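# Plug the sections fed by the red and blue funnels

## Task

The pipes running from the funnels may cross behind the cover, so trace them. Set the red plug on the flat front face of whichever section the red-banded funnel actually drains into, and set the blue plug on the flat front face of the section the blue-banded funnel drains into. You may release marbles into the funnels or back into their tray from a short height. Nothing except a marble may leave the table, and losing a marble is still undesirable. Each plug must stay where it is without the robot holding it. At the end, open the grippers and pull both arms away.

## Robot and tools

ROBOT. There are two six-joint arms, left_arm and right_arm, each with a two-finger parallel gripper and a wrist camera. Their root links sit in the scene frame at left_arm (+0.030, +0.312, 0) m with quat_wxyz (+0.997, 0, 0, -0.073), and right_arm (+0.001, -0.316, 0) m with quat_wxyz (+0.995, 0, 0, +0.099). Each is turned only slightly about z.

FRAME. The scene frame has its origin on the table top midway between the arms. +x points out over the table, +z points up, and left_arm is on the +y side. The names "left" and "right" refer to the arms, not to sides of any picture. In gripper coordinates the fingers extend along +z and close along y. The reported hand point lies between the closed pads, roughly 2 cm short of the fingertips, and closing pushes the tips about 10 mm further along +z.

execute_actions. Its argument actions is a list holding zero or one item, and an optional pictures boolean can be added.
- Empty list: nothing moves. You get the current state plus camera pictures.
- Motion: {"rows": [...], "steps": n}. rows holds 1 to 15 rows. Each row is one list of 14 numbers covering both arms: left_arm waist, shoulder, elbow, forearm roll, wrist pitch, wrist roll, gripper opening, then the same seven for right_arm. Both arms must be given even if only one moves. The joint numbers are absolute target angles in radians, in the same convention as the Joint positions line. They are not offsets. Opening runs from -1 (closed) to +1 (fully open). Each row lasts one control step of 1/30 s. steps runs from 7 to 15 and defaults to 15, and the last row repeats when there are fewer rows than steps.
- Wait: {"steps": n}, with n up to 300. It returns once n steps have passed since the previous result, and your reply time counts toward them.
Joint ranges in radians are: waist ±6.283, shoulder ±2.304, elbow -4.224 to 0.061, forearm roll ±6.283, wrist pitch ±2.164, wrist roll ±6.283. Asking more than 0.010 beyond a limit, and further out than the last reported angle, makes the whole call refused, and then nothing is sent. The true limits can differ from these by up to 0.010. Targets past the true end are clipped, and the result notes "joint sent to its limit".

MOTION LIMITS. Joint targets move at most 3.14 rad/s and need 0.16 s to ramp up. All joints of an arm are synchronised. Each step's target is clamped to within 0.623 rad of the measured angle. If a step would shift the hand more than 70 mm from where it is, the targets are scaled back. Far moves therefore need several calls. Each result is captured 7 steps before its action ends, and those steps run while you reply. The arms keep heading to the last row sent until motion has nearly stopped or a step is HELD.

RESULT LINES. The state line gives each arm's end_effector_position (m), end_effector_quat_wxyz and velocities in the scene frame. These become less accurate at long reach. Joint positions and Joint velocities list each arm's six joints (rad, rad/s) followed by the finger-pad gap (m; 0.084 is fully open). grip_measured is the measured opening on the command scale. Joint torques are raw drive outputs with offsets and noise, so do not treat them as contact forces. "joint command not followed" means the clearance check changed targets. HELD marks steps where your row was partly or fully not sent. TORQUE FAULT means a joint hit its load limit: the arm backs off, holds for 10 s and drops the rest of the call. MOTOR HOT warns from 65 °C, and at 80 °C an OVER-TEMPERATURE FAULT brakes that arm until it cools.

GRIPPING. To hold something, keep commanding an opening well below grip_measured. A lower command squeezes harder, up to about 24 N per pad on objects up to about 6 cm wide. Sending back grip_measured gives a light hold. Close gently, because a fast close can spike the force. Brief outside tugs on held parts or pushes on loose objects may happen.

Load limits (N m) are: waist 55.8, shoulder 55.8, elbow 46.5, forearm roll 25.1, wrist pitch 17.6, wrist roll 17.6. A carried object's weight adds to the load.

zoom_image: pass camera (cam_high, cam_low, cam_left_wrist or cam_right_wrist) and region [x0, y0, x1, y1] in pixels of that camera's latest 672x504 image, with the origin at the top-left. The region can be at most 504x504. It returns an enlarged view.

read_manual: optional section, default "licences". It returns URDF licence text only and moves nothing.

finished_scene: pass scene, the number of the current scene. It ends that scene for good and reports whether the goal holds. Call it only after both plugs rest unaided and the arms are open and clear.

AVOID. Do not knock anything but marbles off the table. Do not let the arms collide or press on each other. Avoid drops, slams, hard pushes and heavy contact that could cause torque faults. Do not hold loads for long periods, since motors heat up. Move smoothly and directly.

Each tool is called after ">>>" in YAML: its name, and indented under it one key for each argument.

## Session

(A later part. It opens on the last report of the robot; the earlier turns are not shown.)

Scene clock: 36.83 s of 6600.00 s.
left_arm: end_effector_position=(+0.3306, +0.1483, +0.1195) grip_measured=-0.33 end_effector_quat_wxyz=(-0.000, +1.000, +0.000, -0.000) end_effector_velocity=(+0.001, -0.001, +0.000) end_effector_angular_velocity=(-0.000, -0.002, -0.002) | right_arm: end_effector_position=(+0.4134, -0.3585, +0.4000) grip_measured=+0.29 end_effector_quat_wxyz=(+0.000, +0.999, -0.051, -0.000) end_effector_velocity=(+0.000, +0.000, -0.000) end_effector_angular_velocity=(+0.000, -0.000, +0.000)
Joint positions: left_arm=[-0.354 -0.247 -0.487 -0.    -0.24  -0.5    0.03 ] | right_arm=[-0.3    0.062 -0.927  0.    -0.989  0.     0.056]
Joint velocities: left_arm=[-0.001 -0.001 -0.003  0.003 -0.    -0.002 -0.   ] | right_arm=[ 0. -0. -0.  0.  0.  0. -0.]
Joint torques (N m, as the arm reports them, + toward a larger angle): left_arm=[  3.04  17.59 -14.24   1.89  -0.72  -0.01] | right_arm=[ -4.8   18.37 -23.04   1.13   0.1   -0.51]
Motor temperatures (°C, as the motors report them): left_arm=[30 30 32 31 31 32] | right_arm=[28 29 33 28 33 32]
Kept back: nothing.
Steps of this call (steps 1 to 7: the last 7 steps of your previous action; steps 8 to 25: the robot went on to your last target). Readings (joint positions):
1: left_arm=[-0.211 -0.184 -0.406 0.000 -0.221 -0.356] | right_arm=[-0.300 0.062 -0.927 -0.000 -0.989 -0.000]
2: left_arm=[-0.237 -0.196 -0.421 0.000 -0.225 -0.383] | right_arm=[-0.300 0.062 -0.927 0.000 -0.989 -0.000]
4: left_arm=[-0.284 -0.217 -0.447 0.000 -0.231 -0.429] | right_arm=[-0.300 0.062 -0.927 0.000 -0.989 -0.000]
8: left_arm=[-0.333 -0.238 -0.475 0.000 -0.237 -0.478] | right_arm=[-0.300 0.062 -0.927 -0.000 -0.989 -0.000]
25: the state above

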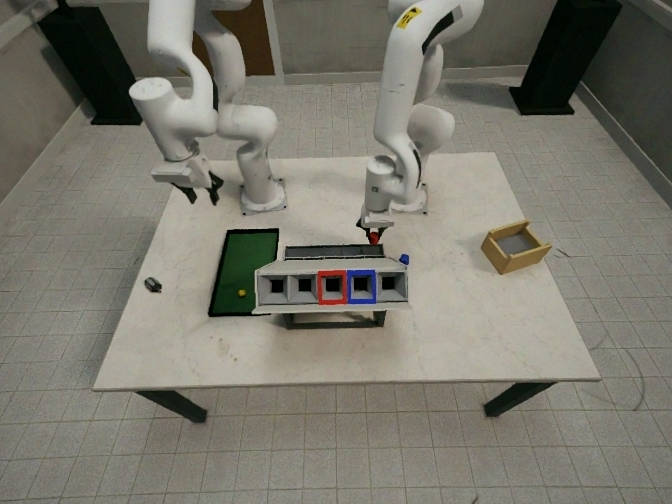

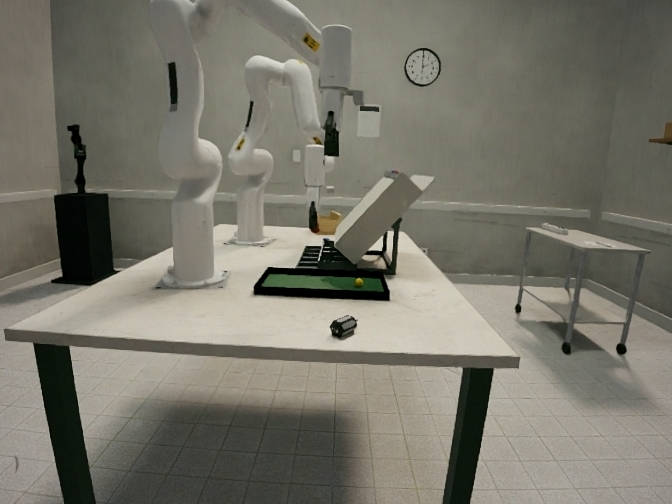

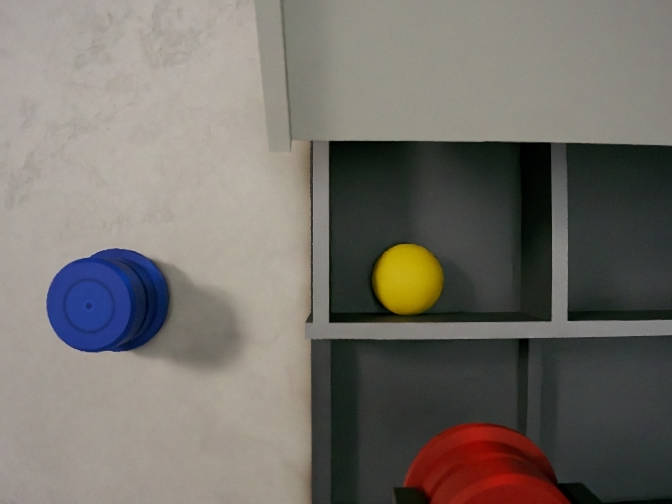

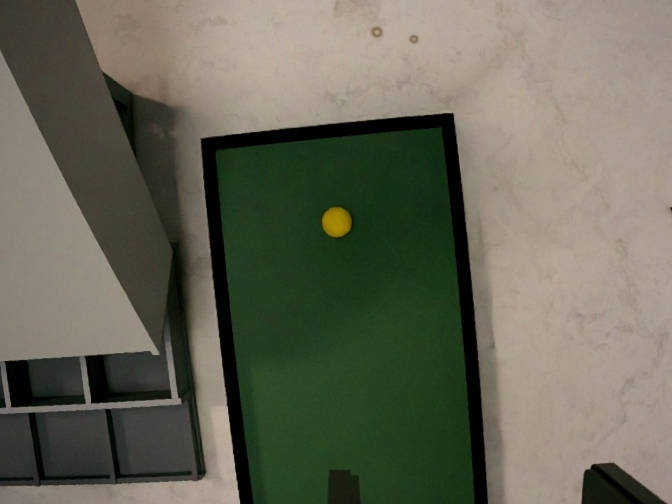

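>>> execute_actions:
  actions:
    - {"rows":[[-0.354,-0.4687,-0.507,0,-0.038,-0.5,-0.6,-0.3,0.062,-0.927,0,-0.989,0,0.3]]}

>>> execute_actions:
  actions:
    - {"steps":20}

>>> execute_actions:
  actions:
    - {"rows":[[-0.354,-0.4687,-0.507,0,-0.038,-0.5,0.1,-0.3,0.062,-0.927,0,-0.989,0,0.3]]}

>>> execute_actions:
  actions:
    - {"rows":[[-0.354,-0.247,-0.487,0,-0.24,-0.5,0.1,-0.3,0.062,-0.927,0,-0.989,0,0.3]]}

>>> execute_actions:
  actions:
    - {"steps":12}

>>> execute_actions:
  actions:
    - {"rows":[[-0.017,-0.2744,-0.526,0,-0.251,-0.163,0.6,-0.3,0.062,-0.927,0,-0.989,0,0.3]]}

>>> execute_actions:
  actions:
    - {"steps":22}

>>> execute_actions:
  actions:
    - {"rows":[[-0.017,-0.527,-0.552,0,-0.025,-0.163,0.6,-0.3,0.062,-0.927,0,-0.989,0,0.3]]}

>>> execute_actions:
  actions:
    - {"steps":20}

>>> execute_actions:
  actions:
    - {"rows":[[-0.017,-0.527,-0.552,0,-0.025,-0.163,-0.6,-0.3,0.062,-0.927,0,-0.989,0,0.3]]}

>>> execute_actions:
  actions:
    - {"rows":[[-0.017,-0.2744,-0.526,0,-0.251,-0.163,-0.6,-0.3,0.062,-0.927,0,-0.989,0,0.3]]}

>>> execute_actions:
  actions:
    - {"steps":12}

>>> execute_actions:
  actions:
    - {"rows":[[-0.682,-0.4328,-0.764,0,-0.332,-0.828,-0.6,-0.3,0.062,-0.927,0,-0.989,0,0.3]]}

>>> execute_actions:
  actions:
    - {"steps":40}
  pictures: true

Scene clock: 37.90 s of 6600.00 s.
left_arm: end_effector_position=(+0.3310, +0.1481, +0.0676) grip_measured=-0.33 end_effector_quat_wxyz=(-0.001, +1.000, +0.000, -0.001) end_effector_velocity=(-0.020, +0.010, -0.204) end_effector_angular_velocity=(+0.016, +0.029, +0.002) | right_arm: end_effector_position=(+0.4134, -0.3585, +0.4000) grip_measured=+0.29 end_effector_quat_wxyz=(+0.000, +0.999, -0.051, -0.000) end_effector_velocity=(+0.000, +0.000, +0.000) end_effector_angular_velocity=(+0.000, -0.001, +0.000)
Joint positions: left_arm=[-0.354 -0.407 -0.5   -0.    -0.097 -0.5    0.03 ] | right_arm=[-0.3    0.062 -0.927  0.    -0.989 -0.     0.056]
Joint velocities: left_arm=[-0.    -0.618 -0.044  0.     0.54  -0.002 -0.   ] | right_arm=[ 0.     0.     0.     0.     0.001  0.    -0.   ]
Joint torques (N m, as the arm reports them, + toward a larger angle): left_arm=[  3.66  42.85 -13.72   1.62  -0.91  -0.06] | right_arm=[ -4.42  19.23 -22.57   1.18   0.06  -0.48]
Motor temperatures (°C, as the motors report them): left_arm=[30 30 32 31 31 32] | right_arm=[28 29 33 28 33 32]
Steps of this call (steps 1 to 15: the robot went on to your last target; steps 16 to 24: nothing new was sent; steps 25 to 32: the first 8 steps of this action). Readings (joint positions):
25: left_arm=[-0.354 -0.247 -0.487 -0.000 -0.240 -0.500] | right_arm=[-0.300 0.062 -0.927 -0.000 -0.989 0.000]
26: left_arm=[-0.354 -0.250 -0.488 -0.000 -0.236 -0.500] | right_arm=[-0.300 0.062 -0.927 -0.000 -0.989 0.000]
28: left_arm=[-0.354 -0.286 -0.492 0.000 -0.201 -0.500] | right_arm=[-0.300 0.062 -0.927 0.000 -0.989 -0.000]
32: the state above

Scene clock: 38.57 s of 6600.00 s.
left_arm: end_effector_position=(+0.3308, +0.1482, +0.0476) grip_measured=-0.33 end_effector_quat_wxyz=(+0.000, +1.000, +0.000, +0.000) end_effector_velocity=(-0.000, -0.000, -0.001) end_effector_angular_velocity=(+0.000, +0.001, +0.002) | right_arm: end_effector_position=(+0.4134, -0.3585, +0.4000) grip_measured=+0.29 end_effector_quat_wxyz=(+0.000, +0.999, -0.051, -0.000) end_effector_velocity=(+0.000, -0.000, +0.000) end_effector_angular_velocity=(-0.000, -0.000, +0.000)
Joint positions: left_arm=[-0.354 -0.468 -0.507 -0.    -0.038 -0.5    0.03 ] | right_arm=[-0.3    0.062 -0.927  0.    -0.989  0.     0.056]
Joint velocities: left_arm=[-0.001 -0.002 -0.001 -0.001  0.001 -0.002 -0.   ] | right_arm=[-0.     0.    -0.    -0.001  0.    -0.    -0.   ]
Joint torques (N m, as the arm reports them, + toward a larger angle): left_arm=[  3.29  21.63 -10.82   1.64  -0.7   -0.09] | right_arm=[ -5.21  17.82 -21.89   0.91   0.1   -0.41]
Motor temperatures (°C, as the motors report them): left_arm=[30 30 32 31 31 32] | right_arm=[28 29 33 28 33 32]
Kept back: nothing.
Steps of this call (steps 1 to 7: the last 7 steps of your previous action; steps 8 to 20: the robot went on to your last target). Readings (joint positions):
1: left_arm=[-0.354 -0.424 -0.502 -0.000 -0.081 -0.500] | right_arm=[-0.300 0.062 -0.927 0.000 -0.989 0.000]
2: left_arm=[-0.354 -0.436 -0.503 -0.000 -0.070 -0.500] | right_arm=[-0.300 0.062 -0.927 0.000 -0.989 0.000]
4: left_arm=[-0.354 -0.451 -0.505 -0.000 -0.055 -0.500] | right_arm=[-0.300 0.062 -0.927 0.000 -0.989 -0.000]
8: left_arm=[-0.354 -0.463 -0.507 -0.000 -0.043 -0.500] | right_arm=[-0.300 0.062 -0.927 -0.000 -0.989 0.000]
20: the state above

Scene clock: 38.83 s of 6600.00 s.
left_arm: end_effector_position=(+0.3308, +0.1482, +0.0475) grip_measured=+0.06 end_effector_quat_wxyz=(+0.000, +1.000, +0.000, +0.000) end_effector_velocity=(+0.000, +0.000, -0.000) end_effector_angular_velocity=(+0.000, +0.001, +0.001) | right_arm: end_effector_position=(+0.4134, -0.3585, +0.4000) grip_measured=+0.29 end_effector_quat_wxyz=(+0.000, +0.999, -0.051, -0.000) end_effector_velocity=(+0.000, +0.000, +0.000) end_effector_angular_velocity=(+0.000, -0.000, -0.000)
Joint positions: left_arm=[-0.354 -0.469 -0.507  0.    -0.038 -0.5    0.047] | right_arm=[-0.3    0.062 -0.927 -0.    -0.989 -0.     0.056]
Joint velocities: left_arm=[ 0.    -0.002 -0.001 -0.     0.     0.     0.014] | right_arm=[0. 0. 0. 0. 0. 0. 0.]
Joint torques (N m, as the arm reports them, + toward a larger angle): left_arm=[  3.62  21.86 -10.75   1.5   -0.7   -0.08] | right_arm=[ -4.77  18.62 -21.93   0.48  -0.01  -0.46]
Motor temperatures (°C, as the motors report them): left_arm=[30 30 32 31 31 32] | right_arm=[28 29 33 28 33 32]
Steps of this call (steps 1 to 8: the first 8 steps of this action). Readings (joint positions):
1: left_arm=[-0.354 -0.469 -0.507 0.000 -0.038 -0.500] | right_arm=[-0.300 0.062 -0.927 -0.000 -0.989 0.000]
2: left_arm=[-0.354 -0.469 -0.507 -0.000 -0.038 -0.500] | right_arm=[-0.300 0.062 -0.927 0.000 -0.989 0.000]
4: left_arm=[-0.354 -0.469 -0.507 0.000 -0.038 -0.500] | right_arm=[-0.300 0.062 -0.927 0.000 -0.989 -0.000]
8: the state above

Scene clock: 39.33 s of 6600.00 s.
left_arm: end_effector_position=(+0.3333, +0.1468, +0.0999) grip_measured=+0.09 end_effector_quat_wxyz=(+0.001, +1.000, +0.000, +0.002) end_effector_velocity=(-0.001, +0.001, +0.201) end_effector_angular_velocity=(-0.012, -0.021, +0.001) | right_arm: end_effector_position=(+0.4134, -0.3585, +0.4000) grip_measured=+0.29 end_effector_quat_wxyz=(+0.000, +0.999, -0.051, -0.000) end_effector_velocity=(-0.000, -0.000, +0.000) end_effector_angular_velocity=(-0.000, -0.000, -0.001)
Joint positions: left_arm=[-0.354 -0.309 -0.494  0.    -0.181 -0.5    0.048] | right_arm=[-0.3    0.062 -0.927 -0.    -0.989  0.     0.056]
Joint velocities: left_arm=[ 0.     0.616  0.048 -0.    -0.543  0.     0.   ] | right_arm=[-0.001  0.    -0.    -0.     0.    -0.    -0.   ]
Joint torques (N m, as the arm reports them, + toward a larger angle): left_arm=[  3.5   -3.53 -10.74   1.6   -0.22  -0.02] | right_arm=[ -4.58  19.35 -22.48   0.66   0.1   -0.48]
Motor temperatures (°C, as the motors report them): left_arm=[30 30 32 31 31 32] | right_arm=[28 29 33 28 33 32]
Steps of this call (steps 1 to 7: the last 7 steps of your previous action; steps 8 to 15: the first 8 steps of this action). Readings (joint positions):
8: left_arm=[-0.354 -0.469 -0.507 0.000 -0.038 -0.500] | right_arm=[-0.300 0.062 -0.927 -0.000 -0.989 0.000]
9: left_arm=[-0.354 -0.466 -0.506 0.000 -0.042 -0.500] | right_arm=[-0.300 0.062 -0.927 -0.000 -0.989 -0.000]
11: left_arm=[-0.354 -0.429 -0.502 -0.000 -0.077 -0.500] | right_arm=[-0.300 0.062 -0.927 0.000 -0.989 0.000]
15: the state above

Scene clock: 39.73 s of 6600.00 s.
left_arm: end_effector_position=(+0.3306, +0.1483, +0.1189) grip_measured=+0.09 end_effector_quat_wxyz=(-0.000, +1.000, +0.000, -0.000) end_effector_velocity=(+0.001, -0.000, +0.005) end_effector_angular_velocity=(-0.002, -0.002, -0.001) | right_arm: end_effector_position=(+0.4134, -0.3585, +0.4000) grip_measured=+0.29 end_effector_quat_wxyz=(+0.000, +0.999, -0.051, -0.000) end_effector_velocity=(-0.000, +0.000, -0.000) end_effector_angular_velocity=(-0.000, +0.001, +0.000)
Joint positions: left_arm=[-0.354 -0.249 -0.487 -0.    -0.239 -0.5    0.048] | right_arm=[-0.3    0.062 -0.927 -0.    -0.989  0.     0.056]
Joint velocities: left_arm=[-0.     0.015  0.    -0.001 -0.012  0.002  0.   ] | right_arm=[ 0. -0. -0. -0. -0. -0. -0.]
Joint torques (N m, as the arm reports them, + toward a larger angle): left_arm=[  3.03  17.6  -14.38   1.55  -0.67  -0.08] | right_arm=[ -5.94  18.22 -22.56   0.64  -0.04  -0.51]
Motor temperatures (°C, as the motors report them): left_arm=[30 30 32 31 31 32] | right_arm=[28 29 33 28 33 32]
Kept back: nothing.
Steps of this call (steps 1 to 7: the last 7 steps of your previous action; steps 8 to 12: the robot went on to your last target). Readings (joint positions):
1: left_arm=[-0.354 -0.291 -0.492 0.000 -0.197 -0.500] | right_arm=[-0.300 0.062 -0.927 -0.000 -0.989 -0.000]
2: left_arm=[-0.354 -0.279 -0.491 0.000 -0.208 -0.500] | right_arm=[-0.300 0.062 -0.927 0.000 -0.989 -0.000]
4: left_arm=[-0.354 -0.264 -0.489 -0.000 -0.223 -0.500] | right_arm=[-0.300 0.062 -0.927 -0.000 -0.989 0.000]
8: left_arm=[-0.354 -0.253 -0.487 -0.000 -0.235 -0.500] | right_arm=[-0.300 0.062 -0.927 -0.000 -0.989 0.000]
12: the state above

Scene clock: 40.00 s of 6600.00 s.
left_arm: end_effector_position=(+0.3605, +0.1971, +0.1195) grip_measured=+0.58 end_effector_quat_wxyz=(+0.000, +1.000, +0.001, +0.000) end_effector_velocity=(+0.138, +0.281, +0.001) end_effector_angular_velocity=(+0.000, -0.000, +0.006) | right_arm: end_effector_position=(+0.4134, -0.3585, +0.4000) grip_measured=+0.29 end_effector_quat_wxyz=(+0.000, +0.999, -0.051, -0.000) end_effector_velocity=(+0.000, +0.000, -0.000) end_effector_angular_velocity=(+0.000, -0.000, -0.000)
Joint positions: left_arm=[-0.19  -0.261 -0.507  0.    -0.245 -0.336  0.068] | right_arm=[-0.3    0.062 -0.927 -0.    -0.989  0.     0.056]
Joint velocities: left_arm=[ 0.889 -0.069 -0.1   -0.    -0.031  0.883  0.009] | right_arm=[ 0. -0.  0.  0.  0.  0.  0.]
Joint torques (N m, as the arm reports them, + toward a larger angle): left_arm=[  1.65  19.32 -15.41   1.64  -0.69  -0.08] | right_arm=[ -5.14  17.73 -22.25   1.31   0.02  -0.35]
Motor temperatures (°C, as the motors report them): left_arm=[30 30 32 31 31 32] | right_arm=[28 29 33 28 33 32]
Steps of this call (steps 1 to 8: the first 8 steps of this action). Readings (joint positions):
1: left_arm=[-0.354 -0.248 -0.487 -0.000 -0.239 -0.500] | right_arm=[-0.300 0.062 -0.927 -0.000 -0.989 0.000]
2: left_arm=[-0.351 -0.249 -0.488 -0.000 -0.239 -0.496] | right_arm=[-0.300 0.062 -0.927 -0.000 -0.989 0.000]
4: left_arm=[-0.314 -0.252 -0.493 -0.000 -0.241 -0.458] | right_arm=[-0.300 0.062 -0.927 -0.000 -0.989 0.000]
8: the state above

Scene clock: 40.73 s of 6600.00 s.
left_arm: end_effector_position=(+0.3826, +0.2543, +0.1197) grip_measured=+0.59 end_effector_quat_wxyz=(+0.000, +1.000, +0.000, +0.000) end_effector_velocity=(+0.000, +0.001, +0.000) end_effector_angular_velocity=(+0.000, -0.001, -0.001) | right_arm: end_effector_position=(+0.4134, -0.3585, +0.4000) grip_measured=+0.29 end_effector_quat_wxyz=(+0.000, +0.999, -0.051, -0.000) end_effector_velocity=(-0.000, +0.000, -0.000) end_effector_angular_velocity=(+0.000, +0.000, -0.000)
Joint positions: left_arm=[-0.017 -0.274 -0.526 -0.    -0.251 -0.163  0.069] | right_arm=[-0.3    0.062 -0.927  0.    -0.989 -0.     0.056]
Joint velocities: left_arm=[ 0.003  0.    -0.     0.001  0.     0.004  0.   ] | right_arm=[-0. -0.  0.  0. -0. -0. -0.]
Joint torques (N m, as the arm reports them, + toward a larger angle): left_arm=[  2.83  18.81 -14.24   1.89  -0.73  -0.07] | right_arm=[ -3.55  18.81 -22.51   1.28   0.07  -0.45]
Motor temperatures (°C, as the motors report them): left_arm=[30 30 32 31 31 32] | right_arm=[28 29 33 28 33 32]
Kept back: nothing.
Steps of this call (steps 1 to 7: the last 7 steps of your previous action; steps 8 to 22: the robot went on to your last target). Readings (joint positions):
1: left_arm=[-0.160 -0.263 -0.510 0.000 -0.246 -0.307] | right_arm=[-0.300 0.062 -0.927 -0.000 -0.989 0.000]
2: left_arm=[-0.132 -0.266 -0.513 0.000 -0.247 -0.279] | right_arm=[-0.300 0.062 -0.927 0.000 -0.989 -0.000]
4: left_arm=[-0.084 -0.269 -0.518 0.000 -0.249 -0.231] | right_arm=[-0.300 0.062 -0.927 0.000 -0.989 0.000]
8: left_arm=[-0.037 -0.273 -0.524 -0.000 -0.250 -0.184] | right_arm=[-0.300 0.062 -0.927 0.000 -0.989 0.000]
22: the state above

Scene clock: 41.00 s of 6600.00 s.
left_arm: end_effector_position=(+0.3838, +0.2542, +0.0641) grip_measured=+0.59 end_effector_quat_wxyz=(-0.000, +1.000, +0.000, -0.001) end_effector_velocity=(-0.024, +0.004, -0.265) end_effector_angular_velocity=(+0.006, +0.038, +0.002) | right_arm: end_effector_position=(+0.4134, -0.3585, +0.4000) grip_measured=+0.29 end_effector_quat_wxyz=(+0.000, +0.999, -0.051, -0.000) end_effector_velocity=(+0.000, +0.001, -0.000) end_effector_angular_velocity=(-0.000, -0.000, +0.002)
Joint positions: left_arm=[-0.017 -0.44  -0.542 -0.    -0.105 -0.163  0.069] | right_arm=[-0.3    0.062 -0.927  0.    -0.989  0.     0.056]
Joint velocities: left_arm=[ 0.    -0.774 -0.068 -0.001  0.668 -0.001 -0.   ] | right_arm=[ 0.002 -0.    -0.    -0.     0.     0.    -0.   ]
Joint torques (N m, as the arm reports them, + toward a larger angle): left_arm=[  3.48  38.77 -12.95   1.54  -0.94  -0.09] | right_arm=[ -6.73  18.34 -22.62   0.65   0.09  -0.43]
Motor temperatures (°C, as the motors report them): left_arm=[30 30 32 31 31 32] | right_arm=[28 29 33 28 33 32]
Steps of this call (steps 1 to 8: the first 8 steps of this action). Readings (joint positions):
1: left_arm=[-0.017 -0.274 -0.526 -0.000 -0.251 -0.163] | right_arm=[-0.300 0.062 -0.927 0.000 -0.989 -0.000]
2: left_arm=[-0.017 -0.278 -0.527 -0.000 -0.247 -0.163] | right_arm=[-0.300 0.062 -0.927 -0.000 -0.989 0.000]
4: left_arm=[-0.017 -0.313 -0.531 0.000 -0.213 -0.163] | right_arm=[-0.300 0.062 -0.927 -0.000 -0.989 -0.000]
8: the state above

Scene clock: 41.67 s of 6600.00 s.
left_arm: end_effector_position=(+0.3823, +0.2545, +0.0346) grip_measured=+0.59 end_effector_quat_wxyz=(+0.000, +1.000, +0.000, +0.000) end_effector_velocity=(+0.000, +0.000, -0.000) end_effector_angular_velocity=(-0.000, -0.000, +0.001) | right_arm: end_effector_position=(+0.4134, -0.3585, +0.4000) grip_measured=+0.29 end_effector_quat_wxyz=(+0.000, +0.999, -0.051, -0.000) end_effector_velocity=(-0.000, -0.000, -0.000) end_effector_angular_velocity=(-0.000, +0.000, -0.001)
Joint positions: left_arm=[-0.017 -0.527 -0.552 -0.    -0.025 -0.163  0.069] | right_arm=[-0.3    0.062 -0.927 -0.    -0.989 -0.     0.056]
Joint velocities: left_arm=[ 0.    -0.001 -0.    -0.001  0.001  0.    -0.   ] | right_arm=[-0.001 -0.     0.    -0.    -0.     0.     0.   ]
Joint torques (N m, as the arm reports them, + toward a larger angle): left_arm=[  3.55  23.07 -10.52   1.61  -0.62  -0.12] | right_arm=[ -4.63  19.15 -22.53   0.32  -0.01  -0.67]
Motor temperatures (°C, as the motors report them): left_arm=[30 30 32 31 31 32] | right_arm=[28 29 33 28 33 32]
Kept back: nothing.
Steps of this call (steps 1 to 7: the last 7 steps of your previous action; steps 8 to 20: the robot went on to your last target). Readings (joint positions):
1: left_arm=[-0.017 -0.463 -0.544 -0.000 -0.085 -0.163] | right_arm=[-0.300 0.062 -0.927 0.000 -0.989 -0.000]
2: left_arm=[-0.017 -0.480 -0.546 -0.000 -0.070 -0.163] | right_arm=[-0.300 0.062 -0.927 -0.000 -0.989 -0.000]
4: left_arm=[-0.017 -0.502 -0.549 -0.000 -0.049 -0.163] | right_arm=[-0.300 0.062 -0.927 0.000 -0.989 -0.000]
8: left_arm=[-0.017 -0.519 -0.551 -0.000 -0.032 -0.163] | right_arm=[-0.300 0.062 -0.927 0.000 -0.989 0.000]
20: the state above

Scene clock: 41.93 s of 6600.00 s.
left_arm: end_effector_position=(+0.3823, +0.2545, +0.0346) grip_measured=-0.33 end_effector_quat_wxyz=(+0.000, +1.000, +0.000, +0.000) end_effector_velocity=(-0.001, -0.000, -0.000) end_effector_angular_velocity=(+0.000, +0.002, -0.002) | right_arm: end_effector_position=(+0.4134, -0.3585, +0.4000) grip_measured=+0.29 end_effector_quat_wxyz=(+0.000, +0.999, -0.051, -0.000) end_effector_velocity=(-0.000, +0.000, -0.000) end_effector_angular_velocity=(-0.000, +0.000, +0.001)
Joint positions: left_arm=[-0.017 -0.527 -0.552 -0.    -0.025 -0.163  0.03 ] | right_arm=[-0.3    0.062 -0.927 -0.    -0.989 -0.     0.056]
Joint velocities: left_arm=[-0.001 -0.     0.001  0.001 -0.001  0.    -0.   ] | right_arm=[ 0.001 -0.     0.    -0.    -0.     0.    -0.   ]
Joint torques (N m, as the arm reports them, + toward a larger angle): left_arm=[  2.95  22.31 -10.45   1.44  -0.56  -0.03] | right_arm=[ -5.49  18.68 -21.96   1.17   0.03  -0.47]
Motor temperatures (°C, as the motors report them): left_arm=[30 30 32 31 31 32] | right_arm=[28 29 33 28 33 32]
Steps of this call (steps 1 to 8: the first 8 steps of this action). Readings (joint positions):
1: left_arm=[-0.017 -0.527 -0.552 -0.000 -0.025 -0.163] | right_arm=[-0.300 0.062 -0.927 -0.000 -0.989 0.000]
2: left_arm=[-0.017 -0.527 -0.552 0.000 -0.025 -0.163] | right_arm=[-0.300 0.062 -0.927 -0.000 -0.989 0.000]
4: left_arm=[-0.017 -0.527 -0.552 0.000 -0.025 -0.163] | right_arm=[-0.300 0.062 -0.927 0.000 -0.989 -0.000]
8: the state above

Scene clock: 42.43 s of 6600.00 s.
left_arm: end_effector_position=(+0.3859, +0.2539, +0.0907) grip_measured=-0.33 end_effector_quat_wxyz=(+0.000, +1.000, +0.000, +0.002) end_effector_velocity=(+0.002, -0.000, +0.263) end_effector_angular_velocity=(-0.005, -0.031, +0.001) | right_arm: end_effector_position=(+0.4134, -0.3585, +0.4000) grip_measured=+0.29 end_effector_quat_wxyz=(+0.000, +0.999, -0.051, -0.000) end_effector_velocity=(+0.000, +0.000, +0.000) end_effector_angular_velocity=(-0.000, -0.000, +0.000)
Joint positions: left_arm=[-0.017 -0.362 -0.536  0.    -0.171 -0.163  0.03 ] | right_arm=[-0.3    0.062 -0.927 -0.    -0.989 -0.     0.056]
Joint velocities: left_arm=[-0.001  0.774  0.072 -0.    -0.671 -0.001  0.   ] | right_arm=[ 0.  0.  0. -0.  0.  0. -0.]
Joint torques (N m, as the arm reports them, + toward a larger angle): left_arm=[  3.38   4.39 -11.44   1.61  -0.87  -0.04] | right_arm=[ -5.31  18.61 -22.65   0.71   0.24  -0.48]
Motor temperatures (°C, as the motors report them): left_arm=[30 30 32 31 31 32] | right_arm=[28 29 33 28 33 32]
Steps of this call (steps 1 to 7: the last 7 steps of your previous action; steps 8 to 15: the first 8 steps of this action). Readings (joint positions):
8: left_arm=[-0.017 -0.527 -0.552 -0.000 -0.025 -0.163] | right_arm=[-0.300 0.062 -0.927 -0.000 -0.989 -0.000]
9: left_arm=[-0.017 -0.524 -0.551 0.000 -0.029 -0.163] | right_arm=[-0.300 0.062 -0.927 -0.000 -0.989 -0.000]
11: left_arm=[-0.017 -0.488 -0.547 -0.000 -0.063 -0.163] | right_arm=[-0.300 0.062 -0.927 0.000 -0.989 0.000]
15: the state above

Scene clock: 42.83 s of 6600.00 s.
left_arm: end_effector_position=(+0.3825, +0.2544, +0.1187) grip_measured=-0.33 end_effector_quat_wxyz=(+0.000, +1.000, +0.000, -0.000) end_effector_velocity=(+0.000, -0.000, +0.008) end_effector_angular_velocity=(-0.001, -0.003, +0.002) | right_arm: end_effector_position=(+0.4134, -0.3585, +0.4000) grip_measured=+0.29 end_effector_quat_wxyz=(+0.000, +0.999, -0.051, -0.000) end_effector_velocity=(+0.000, +0.000, +0.000) end_effector_angular_velocity=(+0.000, -0.000, -0.000)
Joint positions: left_arm=[-0.017 -0.277 -0.526 -0.    -0.249 -0.163  0.03 ] | right_arm=[-0.3    0.062 -0.927  0.    -0.989  0.     0.056]
Joint velocities: left_arm=[ 0.     0.023  0.002 -0.001 -0.018  0.    -0.   ] | right_arm=[ 0.     0.     0.     0.001  0.    -0.    -0.   ]
Joint torques (N m, as the arm reports them, + toward a larger angle): left_arm=[  3.37  19.4  -14.5    1.65  -0.47  -0.07] | right_arm=[ -4.07  17.45 -22.47   0.56   0.03  -0.53]
Motor temperatures (°C, as the motors report them): left_arm=[30 30 32 31 31 32] | right_arm=[28 29 33 28 33 32]
Kept back: nothing.
Steps of this call (steps 1 to 7: the last 7 steps of your previous action; steps 8 to 12: the robot went on to your last target). Readings (joint positions):
1: left_arm=[-0.017 -0.339 -0.534 0.000 -0.191 -0.163] | right_arm=[-0.300 0.062 -0.927 -0.000 -0.989 0.000]
2: left_arm=[-0.017 -0.322 -0.532 0.000 -0.206 -0.163] | right_arm=[-0.300 0.062 -0.927 0.000 -0.989 0.000]
4: left_arm=[-0.017 -0.300 -0.529 0.000 -0.227 -0.163] | right_arm=[-0.300 0.062 -0.927 -0.000 -0.989 -0.000]
8: left_arm=[-0.017 -0.282 -0.527 -0.000 -0.244 -0.163] | right_arm=[-0.300 0.062 -0.927 -0.000 -0.989 -0.000]
12: the state above

Scene clock: 43.10 s of 6600.00 s.
left_arm: end_effector_position=(+0.3900, +0.1961, +0.1197) grip_measured=-0.33 end_effector_quat_wxyz=(+0.000, +1.000, +0.000, +0.000) end_effector_velocity=(+0.006, -0.314, +0.002) end_effector_angular_velocity=(+0.001, +0.004, +0.001) | right_arm: end_effector_position=(+0.4134, -0.3585, +0.4000) grip_measured=+0.29 end_effector_quat_wxyz=(+0.000, +0.999, -0.051, -0.000) end_effector_velocity=(+0.000, +0.000, +0.000) end_effector_angular_velocity=(-0.000, -0.000, +0.000)
Joint positions: left_arm=[-0.167 -0.313 -0.582  0.    -0.269 -0.313  0.03 ] | right_arm=[-0.3    0.062 -0.927 -0.    -0.989  0.     0.056]
Joint velocities: left_arm=[-0.787 -0.184 -0.277 -0.002 -0.097 -0.786 -0.   ] | right_arm=[ 0.  0.  0. -0.  0.  0. -0.]
Joint torques (N m, as the arm reports them, + toward a larger angle): left_arm=[  4.34  19.92 -14.06   1.91  -0.69  -0.05] | right_arm=[ -5.01  17.54 -22.24   0.59  -0.03  -0.51]
Motor temperatures (°C, as the motors report them): left_arm=[30 30 32 31 31 32] | right_arm=[28 29 33 28 33 32]
Steps of this call (steps 1 to 8: the first 8 steps of this action). Readings (joint positions):
1: left_arm=[-0.017 -0.277 -0.526 -0.000 -0.250 -0.163] | right_arm=[-0.300 0.062 -0.927 -0.000 -0.989 0.000]
2: left_arm=[-0.020 -0.277 -0.528 -0.000 -0.251 -0.167] | right_arm=[-0.300 0.062 -0.927 0.000 -0.989 0.000]
4: left_arm=[-0.055 -0.287 -0.542 -0.000 -0.256 -0.204] | right_arm=[-0.300 0.062 -0.927 0.000 -0.989 -0.000]
8: the state above

Scene clock: 44.43 s of 6600.00 s.
left_arm: end_effector_position=(+0.3305, -0.0144, +0.1195) grip_measured=-0.33 end_effector_quat_wxyz=(-0.000, +1.000, +0.000, -0.000) end_effector_velocity=(-0.000, -0.000, -0.000) end_effector_angular_velocity=(+0.001, +0.000, -0.002) | right_arm: end_effector_position=(+0.4134, -0.3585, +0.4000) grip_measured=+0.29 end_effector_quat_wxyz=(+0.000, +0.999, -0.051, -0.000) end_effector_velocity=(-0.000, -0.000, +0.000) end_effector_angular_velocity=(-0.000, +0.000, +0.000)
Joint positions: left_arm=[-0.682 -0.433 -0.764  0.    -0.332 -0.828  0.03 ] | right_arm=[-0.3    0.062 -0.927  0.    -0.989 -0.     0.056]
Joint velocities: left_arm=[-0.001 -0.001  0.     0.001 -0.     0.001  0.   ] | right_arm=[-0.  0. -0. -0. -0.  0. -0.]
Joint torques (N m, as the arm reports them, + toward a larger angle): left_arm=[  4.07  26.   -15.5    1.92  -0.73  -0.06] | right_arm=[ -4.14  18.33 -22.21   0.55   0.01  -0.4 ]
Motor temperatures (°C, as the motors report them): left_arm=[30 30 32 31 31 32] | right_arm=[28 29 33 28 33 32]
Kept back: nothing.
Steps of this call (steps 1 to 7: the last 7 steps of your previous action; steps 8 to 40: the robot went on to your last target). Readings (joint positions):
1: left_arm=[-0.193 -0.319 -0.591 0.000 -0.272 -0.339] | right_arm=[-0.300 0.062 -0.927 -0.000 -0.989 -0.000]
2: left_arm=[-0.218 -0.325 -0.600 0.000 -0.275 -0.364] | right_arm=[-0.300 0.062 -0.927 -0.000 -0.989 -0.000]
4: left_arm=[-0.269 -0.337 -0.618 0.000 -0.282 -0.415] | right_arm=[-0.300 0.062 -0.927 0.000 -0.989 0.000]
8: left_arm=[-0.369 -0.360 -0.654 0.000 -0.294 -0.515] | right_arm=[-0.300 0.062 -0.927 0.000 -0.989 0.000]
40: the state above

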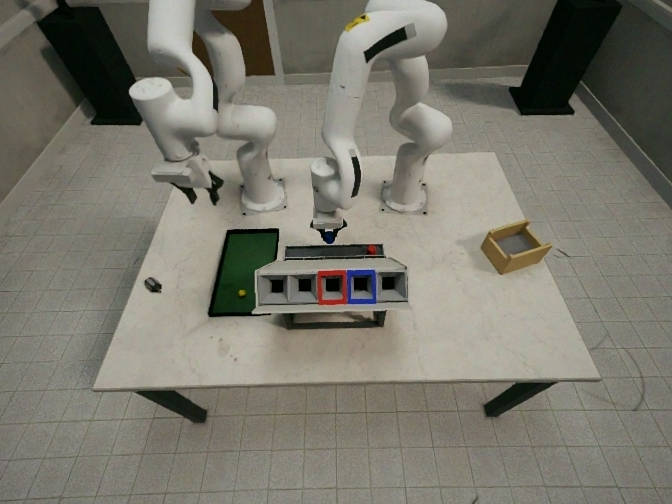

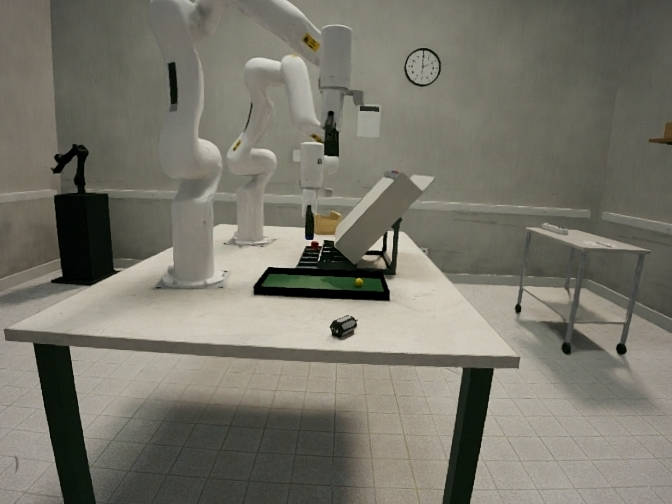

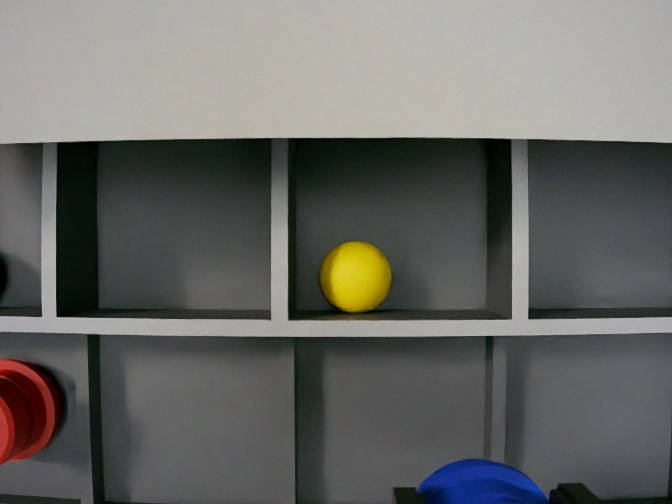

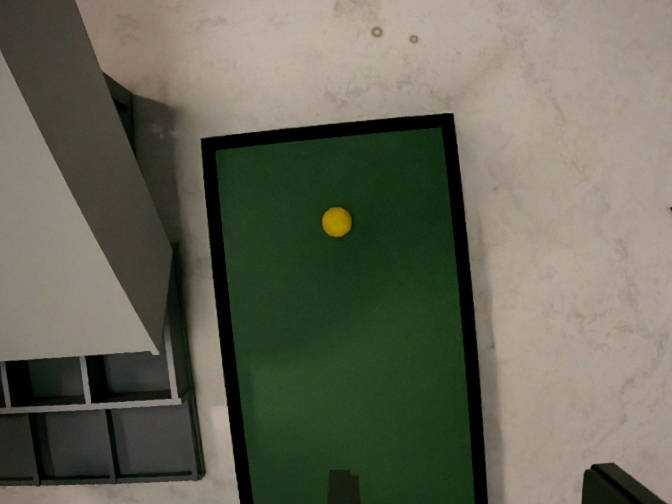

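>>> execute_actions:
  actions:
    - {"rows":[[-0.66,-0.604,-0.781,0,-0.177,-0.806,-0.6,-0.3,0.062,-0.927,0,-0.989,0,0.3]]}

>>> execute_actions:
  actions:
    - {"steps":20}

>>> execute_actions:
  actions:
    - {"rows":[[-0.66,-0.604,-0.781,0,-0.177,-0.806,0.1,-0.3,0.062,-0.927,0,-0.989,0,0.3]]}

>>> execute_actions:
  actions:
    - {"rows":[[-0.66,-0.2,-0.764,0,-0.564,-0.806,0.1,-0.3,0.062,-0.927,0,-0.989,0,0.3]]}

>>> execute_actions:
  actions:
    - {"steps":30}
  pictures: true

Scene clock: 45.00 s of 6600.00 s.
left_arm: end_effector_position=(+0.3357, -0.0094, +0.0654) grip_measured=-0.33 end_effector_quat_wxyz=(-0.002, +1.000, +0.000, -0.002) end_effector_velocity=(+0.008, +0.025, -0.179) end_effector_angular_velocity=(+0.009, +0.009, +0.003) | right_arm: end_effector_position=(+0.4134, -0.3585, +0.4000) grip_measured=+0.29 end_effector_quat_wxyz=(+0.000, +0.999, -0.051, -0.000) end_effector_velocity=(+0.000, +0.001, -0.000) end_effector_angular_velocity=(+0.000, -0.000, +0.001)
Joint positions: left_arm=[-0.665 -0.561 -0.775 -0.    -0.219 -0.812  0.03 ] | right_arm=[-0.3    0.062 -0.927  0.    -0.989  0.     0.056]
Joint velocities: left_arm=[ 0.052 -0.422 -0.035 -0.001  0.374  0.05   0.   ] | right_arm=[ 0.001 -0.    -0.     0.     0.     0.    -0.   ]
Joint torques (N m, as the arm reports them, + toward a larger angle): left_arm=[  1.02  49.55 -17.34   2.02  -0.88  -0.46] | right_arm=[ -4.42  20.53 -21.97   0.59   0.02  -0.44]
Motor temperatures (°C, as the motors report them): left_arm=[30 30 32 31 31 32] | right_arm=[28 29 33 28 33 32]
Steps of this call (steps 1 to 9: the robot went on to your last target; steps 10 to 17: the first 8 steps of this action). Readings (joint positions):
10: left_arm=[-0.682 -0.433 -0.764 -0.000 -0.332 -0.828] | right_arm=[-0.300 0.062 -0.927 0.000 -0.989 0.000]
11: left_arm=[-0.681 -0.436 -0.765 -0.000 -0.328 -0.827] | right_arm=[-0.300 0.062 -0.927 -0.000 -0.989 -0.000]
13: left_arm=[-0.676 -0.469 -0.769 0.000 -0.296 -0.822] | right_arm=[-0.300 0.062 -0.927 -0.000 -0.989 -0.000]
17: the state above

Scene clock: 45.67 s of 6600.00 s.
left_arm: end_effector_position=(+0.3379, -0.0081, +0.0477) grip_measured=-0.33 end_effector_quat_wxyz=(+0.000, +1.000, +0.000, +0.000) end_effector_velocity=(-0.001, +0.001, -0.001) end_effector_angular_velocity=(+0.001, +0.002, +0.001) | right_arm: end_effector_position=(+0.4134, -0.3585, +0.4000) grip_measured=+0.29 end_effector_quat_wxyz=(+0.000, +0.999, -0.051, -0.000) end_effector_velocity=(+0.000, +0.000, -0.000) end_effector_angular_velocity=(-0.000, +0.000, +0.001)
Joint positions: left_arm=[-0.66  -0.604 -0.781  0.    -0.177 -0.806  0.03 ] | right_arm=[-0.3    0.062 -0.927 -0.    -0.989  0.     0.056]
Joint velocities: left_arm=[ 0.    -0.001  0.001 -0.001  0.     0.001 -0.   ] | right_arm=[ 0. -0. -0. -0. -0.  0. -0.]
Joint torques (N m, as the arm reports them, + toward a larger angle): left_arm=[  3.3   29.19 -13.29   1.82  -0.73  -0.08] | right_arm=[ -4.33  19.19 -22.41   0.86   0.14  -0.68]
Motor temperatures (°C, as the motors report them): left_arm=[30 30 32 31 31 32] | right_arm=[28 29 33 28 33 32]
Kept back: nothing.
Steps of this call (steps 1 to 7: the last 7 steps of your previous action; steps 8 to 20: the robot went on to your last target). Readings (joint positions):
1: left_arm=[-0.664 -0.573 -0.776 -0.000 -0.208 -0.810] | right_arm=[-0.300 0.062 -0.927 0.000 -0.989 -0.000]
2: left_arm=[-0.663 -0.581 -0.778 -0.000 -0.200 -0.809] | right_arm=[-0.300 0.062 -0.927 -0.000 -0.989 0.000]
4: left_arm=[-0.662 -0.591 -0.779 -0.000 -0.189 -0.808] | right_arm=[-0.300 0.062 -0.927 0.000 -0.989 0.000]
8: left_arm=[-0.661 -0.600 -0.781 0.000 -0.180 -0.806] | right_arm=[-0.300 0.062 -0.927 -0.000 -0.989 -0.000]
20: the state above

Scene clock: 45.93 s of 6600.00 s.
left_arm: end_effector_position=(+0.3378, -0.0081, +0.0476) grip_measured=+0.06 end_effector_quat_wxyz=(+0.000, +1.000, +0.000, +0.000) end_effector_velocity=(+0.000, -0.001, +0.000) end_effector_angular_velocity=(-0.001, -0.001, -0.001) | right_arm: end_effector_position=(+0.4134, -0.3585, +0.4000) grip_measured=+0.29 end_effector_quat_wxyz=(+0.000, +0.999, -0.051, -0.000) end_effector_velocity=(+0.000, +0.000, -0.000) end_effector_angular_velocity=(-0.001, +0.000, +0.001)
Joint positions: left_arm=[-0.66  -0.604 -0.781  0.    -0.177 -0.806  0.047] | right_arm=[-0.3    0.062 -0.927 -0.    -0.989 -0.     0.056]
Joint velocities: left_arm=[-0.001 -0.    -0.001  0.001  0.    -0.001  0.014] | right_arm=[ 0.001 -0.     0.    -0.001 -0.    -0.    -0.   ]
Joint torques (N m, as the arm reports them, + toward a larger angle): left_arm=[  3.34  28.97 -12.88   1.59  -0.7   -0.08] | right_arm=[ -4.75  17.56 -22.18   0.7    0.11  -0.45]
Motor temperatures (°C, as the motors report them): left_arm=[30 30 32 31 31 32] | right_arm=[28 29 33 28 33 32]
Steps of this call (steps 1 to 8: the first 8 steps of this action). Readings (joint positions):
1: left_arm=[-0.660 -0.604 -0.781 0.000 -0.177 -0.806] | right_arm=[-0.300 0.062 -0.927 -0.000 -0.989 0.000]
2: left_arm=[-0.660 -0.604 -0.781 0.000 -0.177 -0.806] | right_arm=[-0.300 0.062 -0.927 -0.000 -0.989 -0.000]
4: left_arm=[-0.660 -0.604 -0.781 -0.000 -0.177 -0.806] | right_arm=[-0.300 0.062 -0.927 -0.000 -0.989 -0.000]
8: the state above

Scene clock: 46.43 s of 6600.00 s.
left_arm: end_effector_position=(+0.3407, -0.0111, +0.1085) grip_measured=+0.09 end_effector_quat_wxyz=(+0.001, +1.000, +0.000, +0.001) end_effector_velocity=(-0.003, +0.004, +0.314) end_effector_angular_velocity=(+0.003, +0.003, -0.000) | right_arm: end_effector_position=(+0.4134, -0.3585, +0.4000) grip_measured=+0.29 end_effector_quat_wxyz=(+0.000, +0.999, -0.051, -0.000) end_effector_velocity=(+0.000, +0.001, -0.000) end_effector_angular_velocity=(+0.001, +0.000, +0.001)
Joint positions: left_arm=[-0.66  -0.465 -0.776  0.    -0.309 -0.806  0.048] | right_arm=[-0.3    0.062 -0.927 -0.    -0.989 -0.     0.056]
Joint velocities: left_arm=[ 0.     0.721  0.033 -0.    -0.692  0.001  0.   ] | right_arm=[ 0.002 -0.     0.     0.001 -0.    -0.     0.   ]
Joint torques (N m, as the arm reports them, + toward a larger angle): left_arm=[  3.2   27.07 -15.27   1.72  -0.84  -0.05] | right_arm=[ -5.98  18.9  -22.38   0.59   0.09  -0.56]
Motor temperatures (°C, as the motors report them): left_arm=[30 30 32 31 31 32] | right_arm=[28 29 33 28 33 32]
Steps of this call (steps 1 to 7: the last 7 steps of your previous action; steps 8 to 15: the first 8 steps of this action). Readings (joint positions):
8: left_arm=[-0.660 -0.604 -0.781 0.000 -0.177 -0.806] | right_arm=[-0.300 0.062 -0.927 -0.000 -0.989 0.000]
9: left_arm=[-0.660 -0.601 -0.781 -0.000 -0.181 -0.806] | right_arm=[-0.300 0.062 -0.927 0.000 -0.989 0.000]
11: left_arm=[-0.660 -0.568 -0.778 -0.000 -0.215 -0.806] | right_arm=[-0.300 0.062 -0.927 0.000 -0.989 -0.000]
15: the state above

Scene clock: 47.43 s of 6600.00 s.
left_arm: end_effector_position=(+0.3294, +0.0007, +0.2218) grip_measured=+0.09 end_effector_quat_wxyz=(-0.000, +1.000, +0.000, -0.000) end_effector_velocity=(+0.000, -0.000, +0.001) end_effector_angular_velocity=(-0.001, -0.001, -0.000) | right_arm: end_effector_position=(+0.4134, -0.3585, +0.4000) grip_measured=+0.29 end_effector_quat_wxyz=(+0.000, +0.999, -0.051, -0.000) end_effector_velocity=(+0.000, +0.000, +0.000) end_effector_angular_velocity=(-0.000, -0.001, +0.001)
Joint positions: left_arm=[-0.66  -0.2   -0.764 -0.    -0.564 -0.806  0.048] | right_arm=[-0.3    0.062 -0.927 -0.    -0.989  0.     0.056]
Joint velocities: left_arm=[-0.001  0.003 -0.     0.    -0.001 -0.     0.   ] | right_arm=[ 0.001  0.    -0.    -0.     0.001  0.     0.   ]
Joint torques (N m, as the arm reports them, + toward a larger angle): left_arm=[  2.99  20.4  -18.51   2.    -0.65  -0.06] | right_arm=[ -5.47  19.9  -22.42   0.93  -0.01  -0.44]
Motor temperatures (°C, as the motors report them): left_arm=[30 30 32 31 31 32] | right_arm=[28 29 33 28 33 32]
Kept back: nothing.
Steps of this call (steps 1 to 7: the last 7 steps of your previous action; steps 8 to 30: the robot went on to your last target). Readings (joint positions):
1: left_arm=[-0.660 -0.441 -0.775 0.000 -0.333 -0.806] | right_arm=[-0.300 0.062 -0.927 0.000 -0.989 0.000]
2: left_arm=[-0.660 -0.417 -0.773 0.000 -0.356 -0.806] | right_arm=[-0.300 0.062 -0.927 0.000 -0.989 -0.000]
4: left_arm=[-0.660 -0.368 -0.771 0.000 -0.402 -0.806] | right_arm=[-0.300 0.062 -0.927 0.000 -0.989 0.000]
8: left_arm=[-0.660 -0.274 -0.768 0.000 -0.492 -0.806] | right_arm=[-0.300 0.062 -0.927 -0.000 -0.989 0.000]
30: the state above
All arms were judged still, so your last target was given up. Only a new action makes them travel on or press farther. Fingers that are still opening or closing keep moving.

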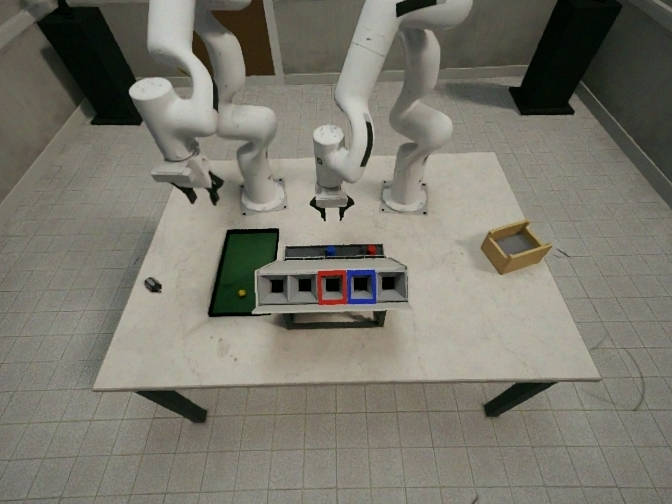

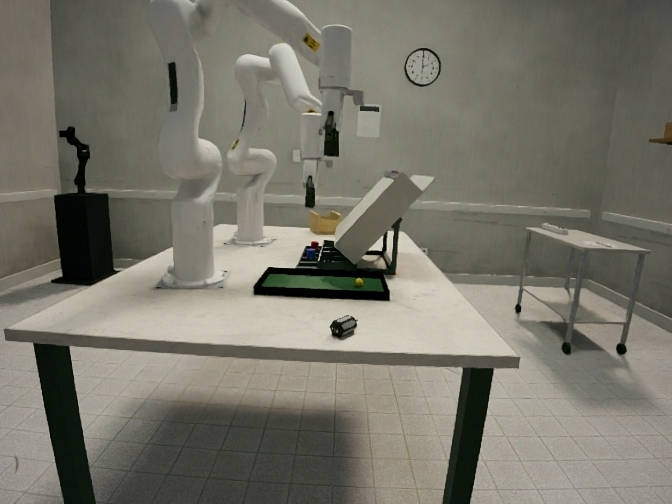

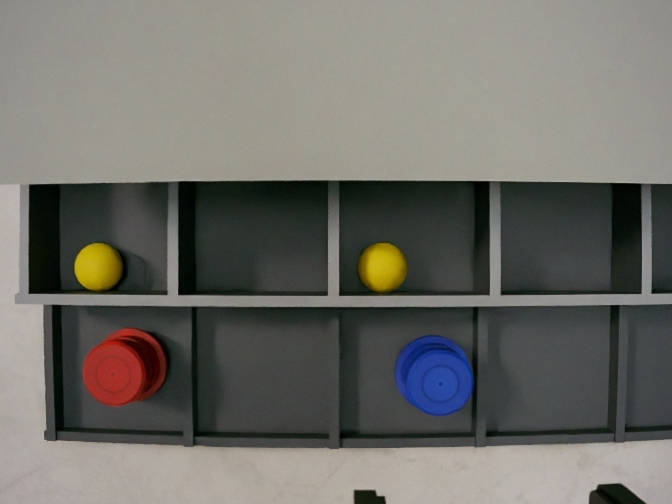

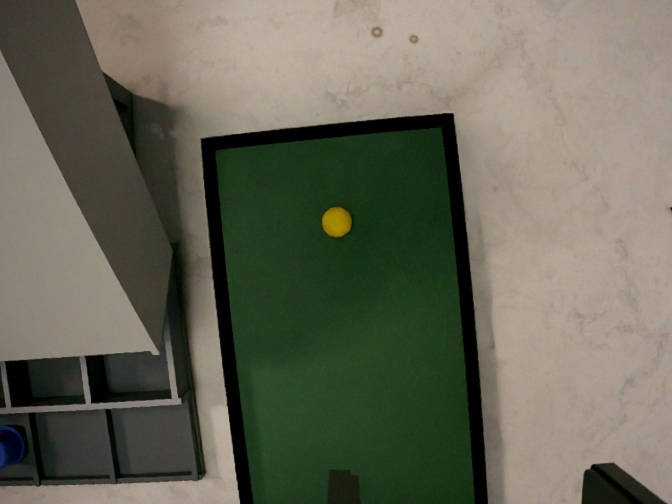

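>>> finished_scene:
  scene: 1

The scene is finished: the task was done.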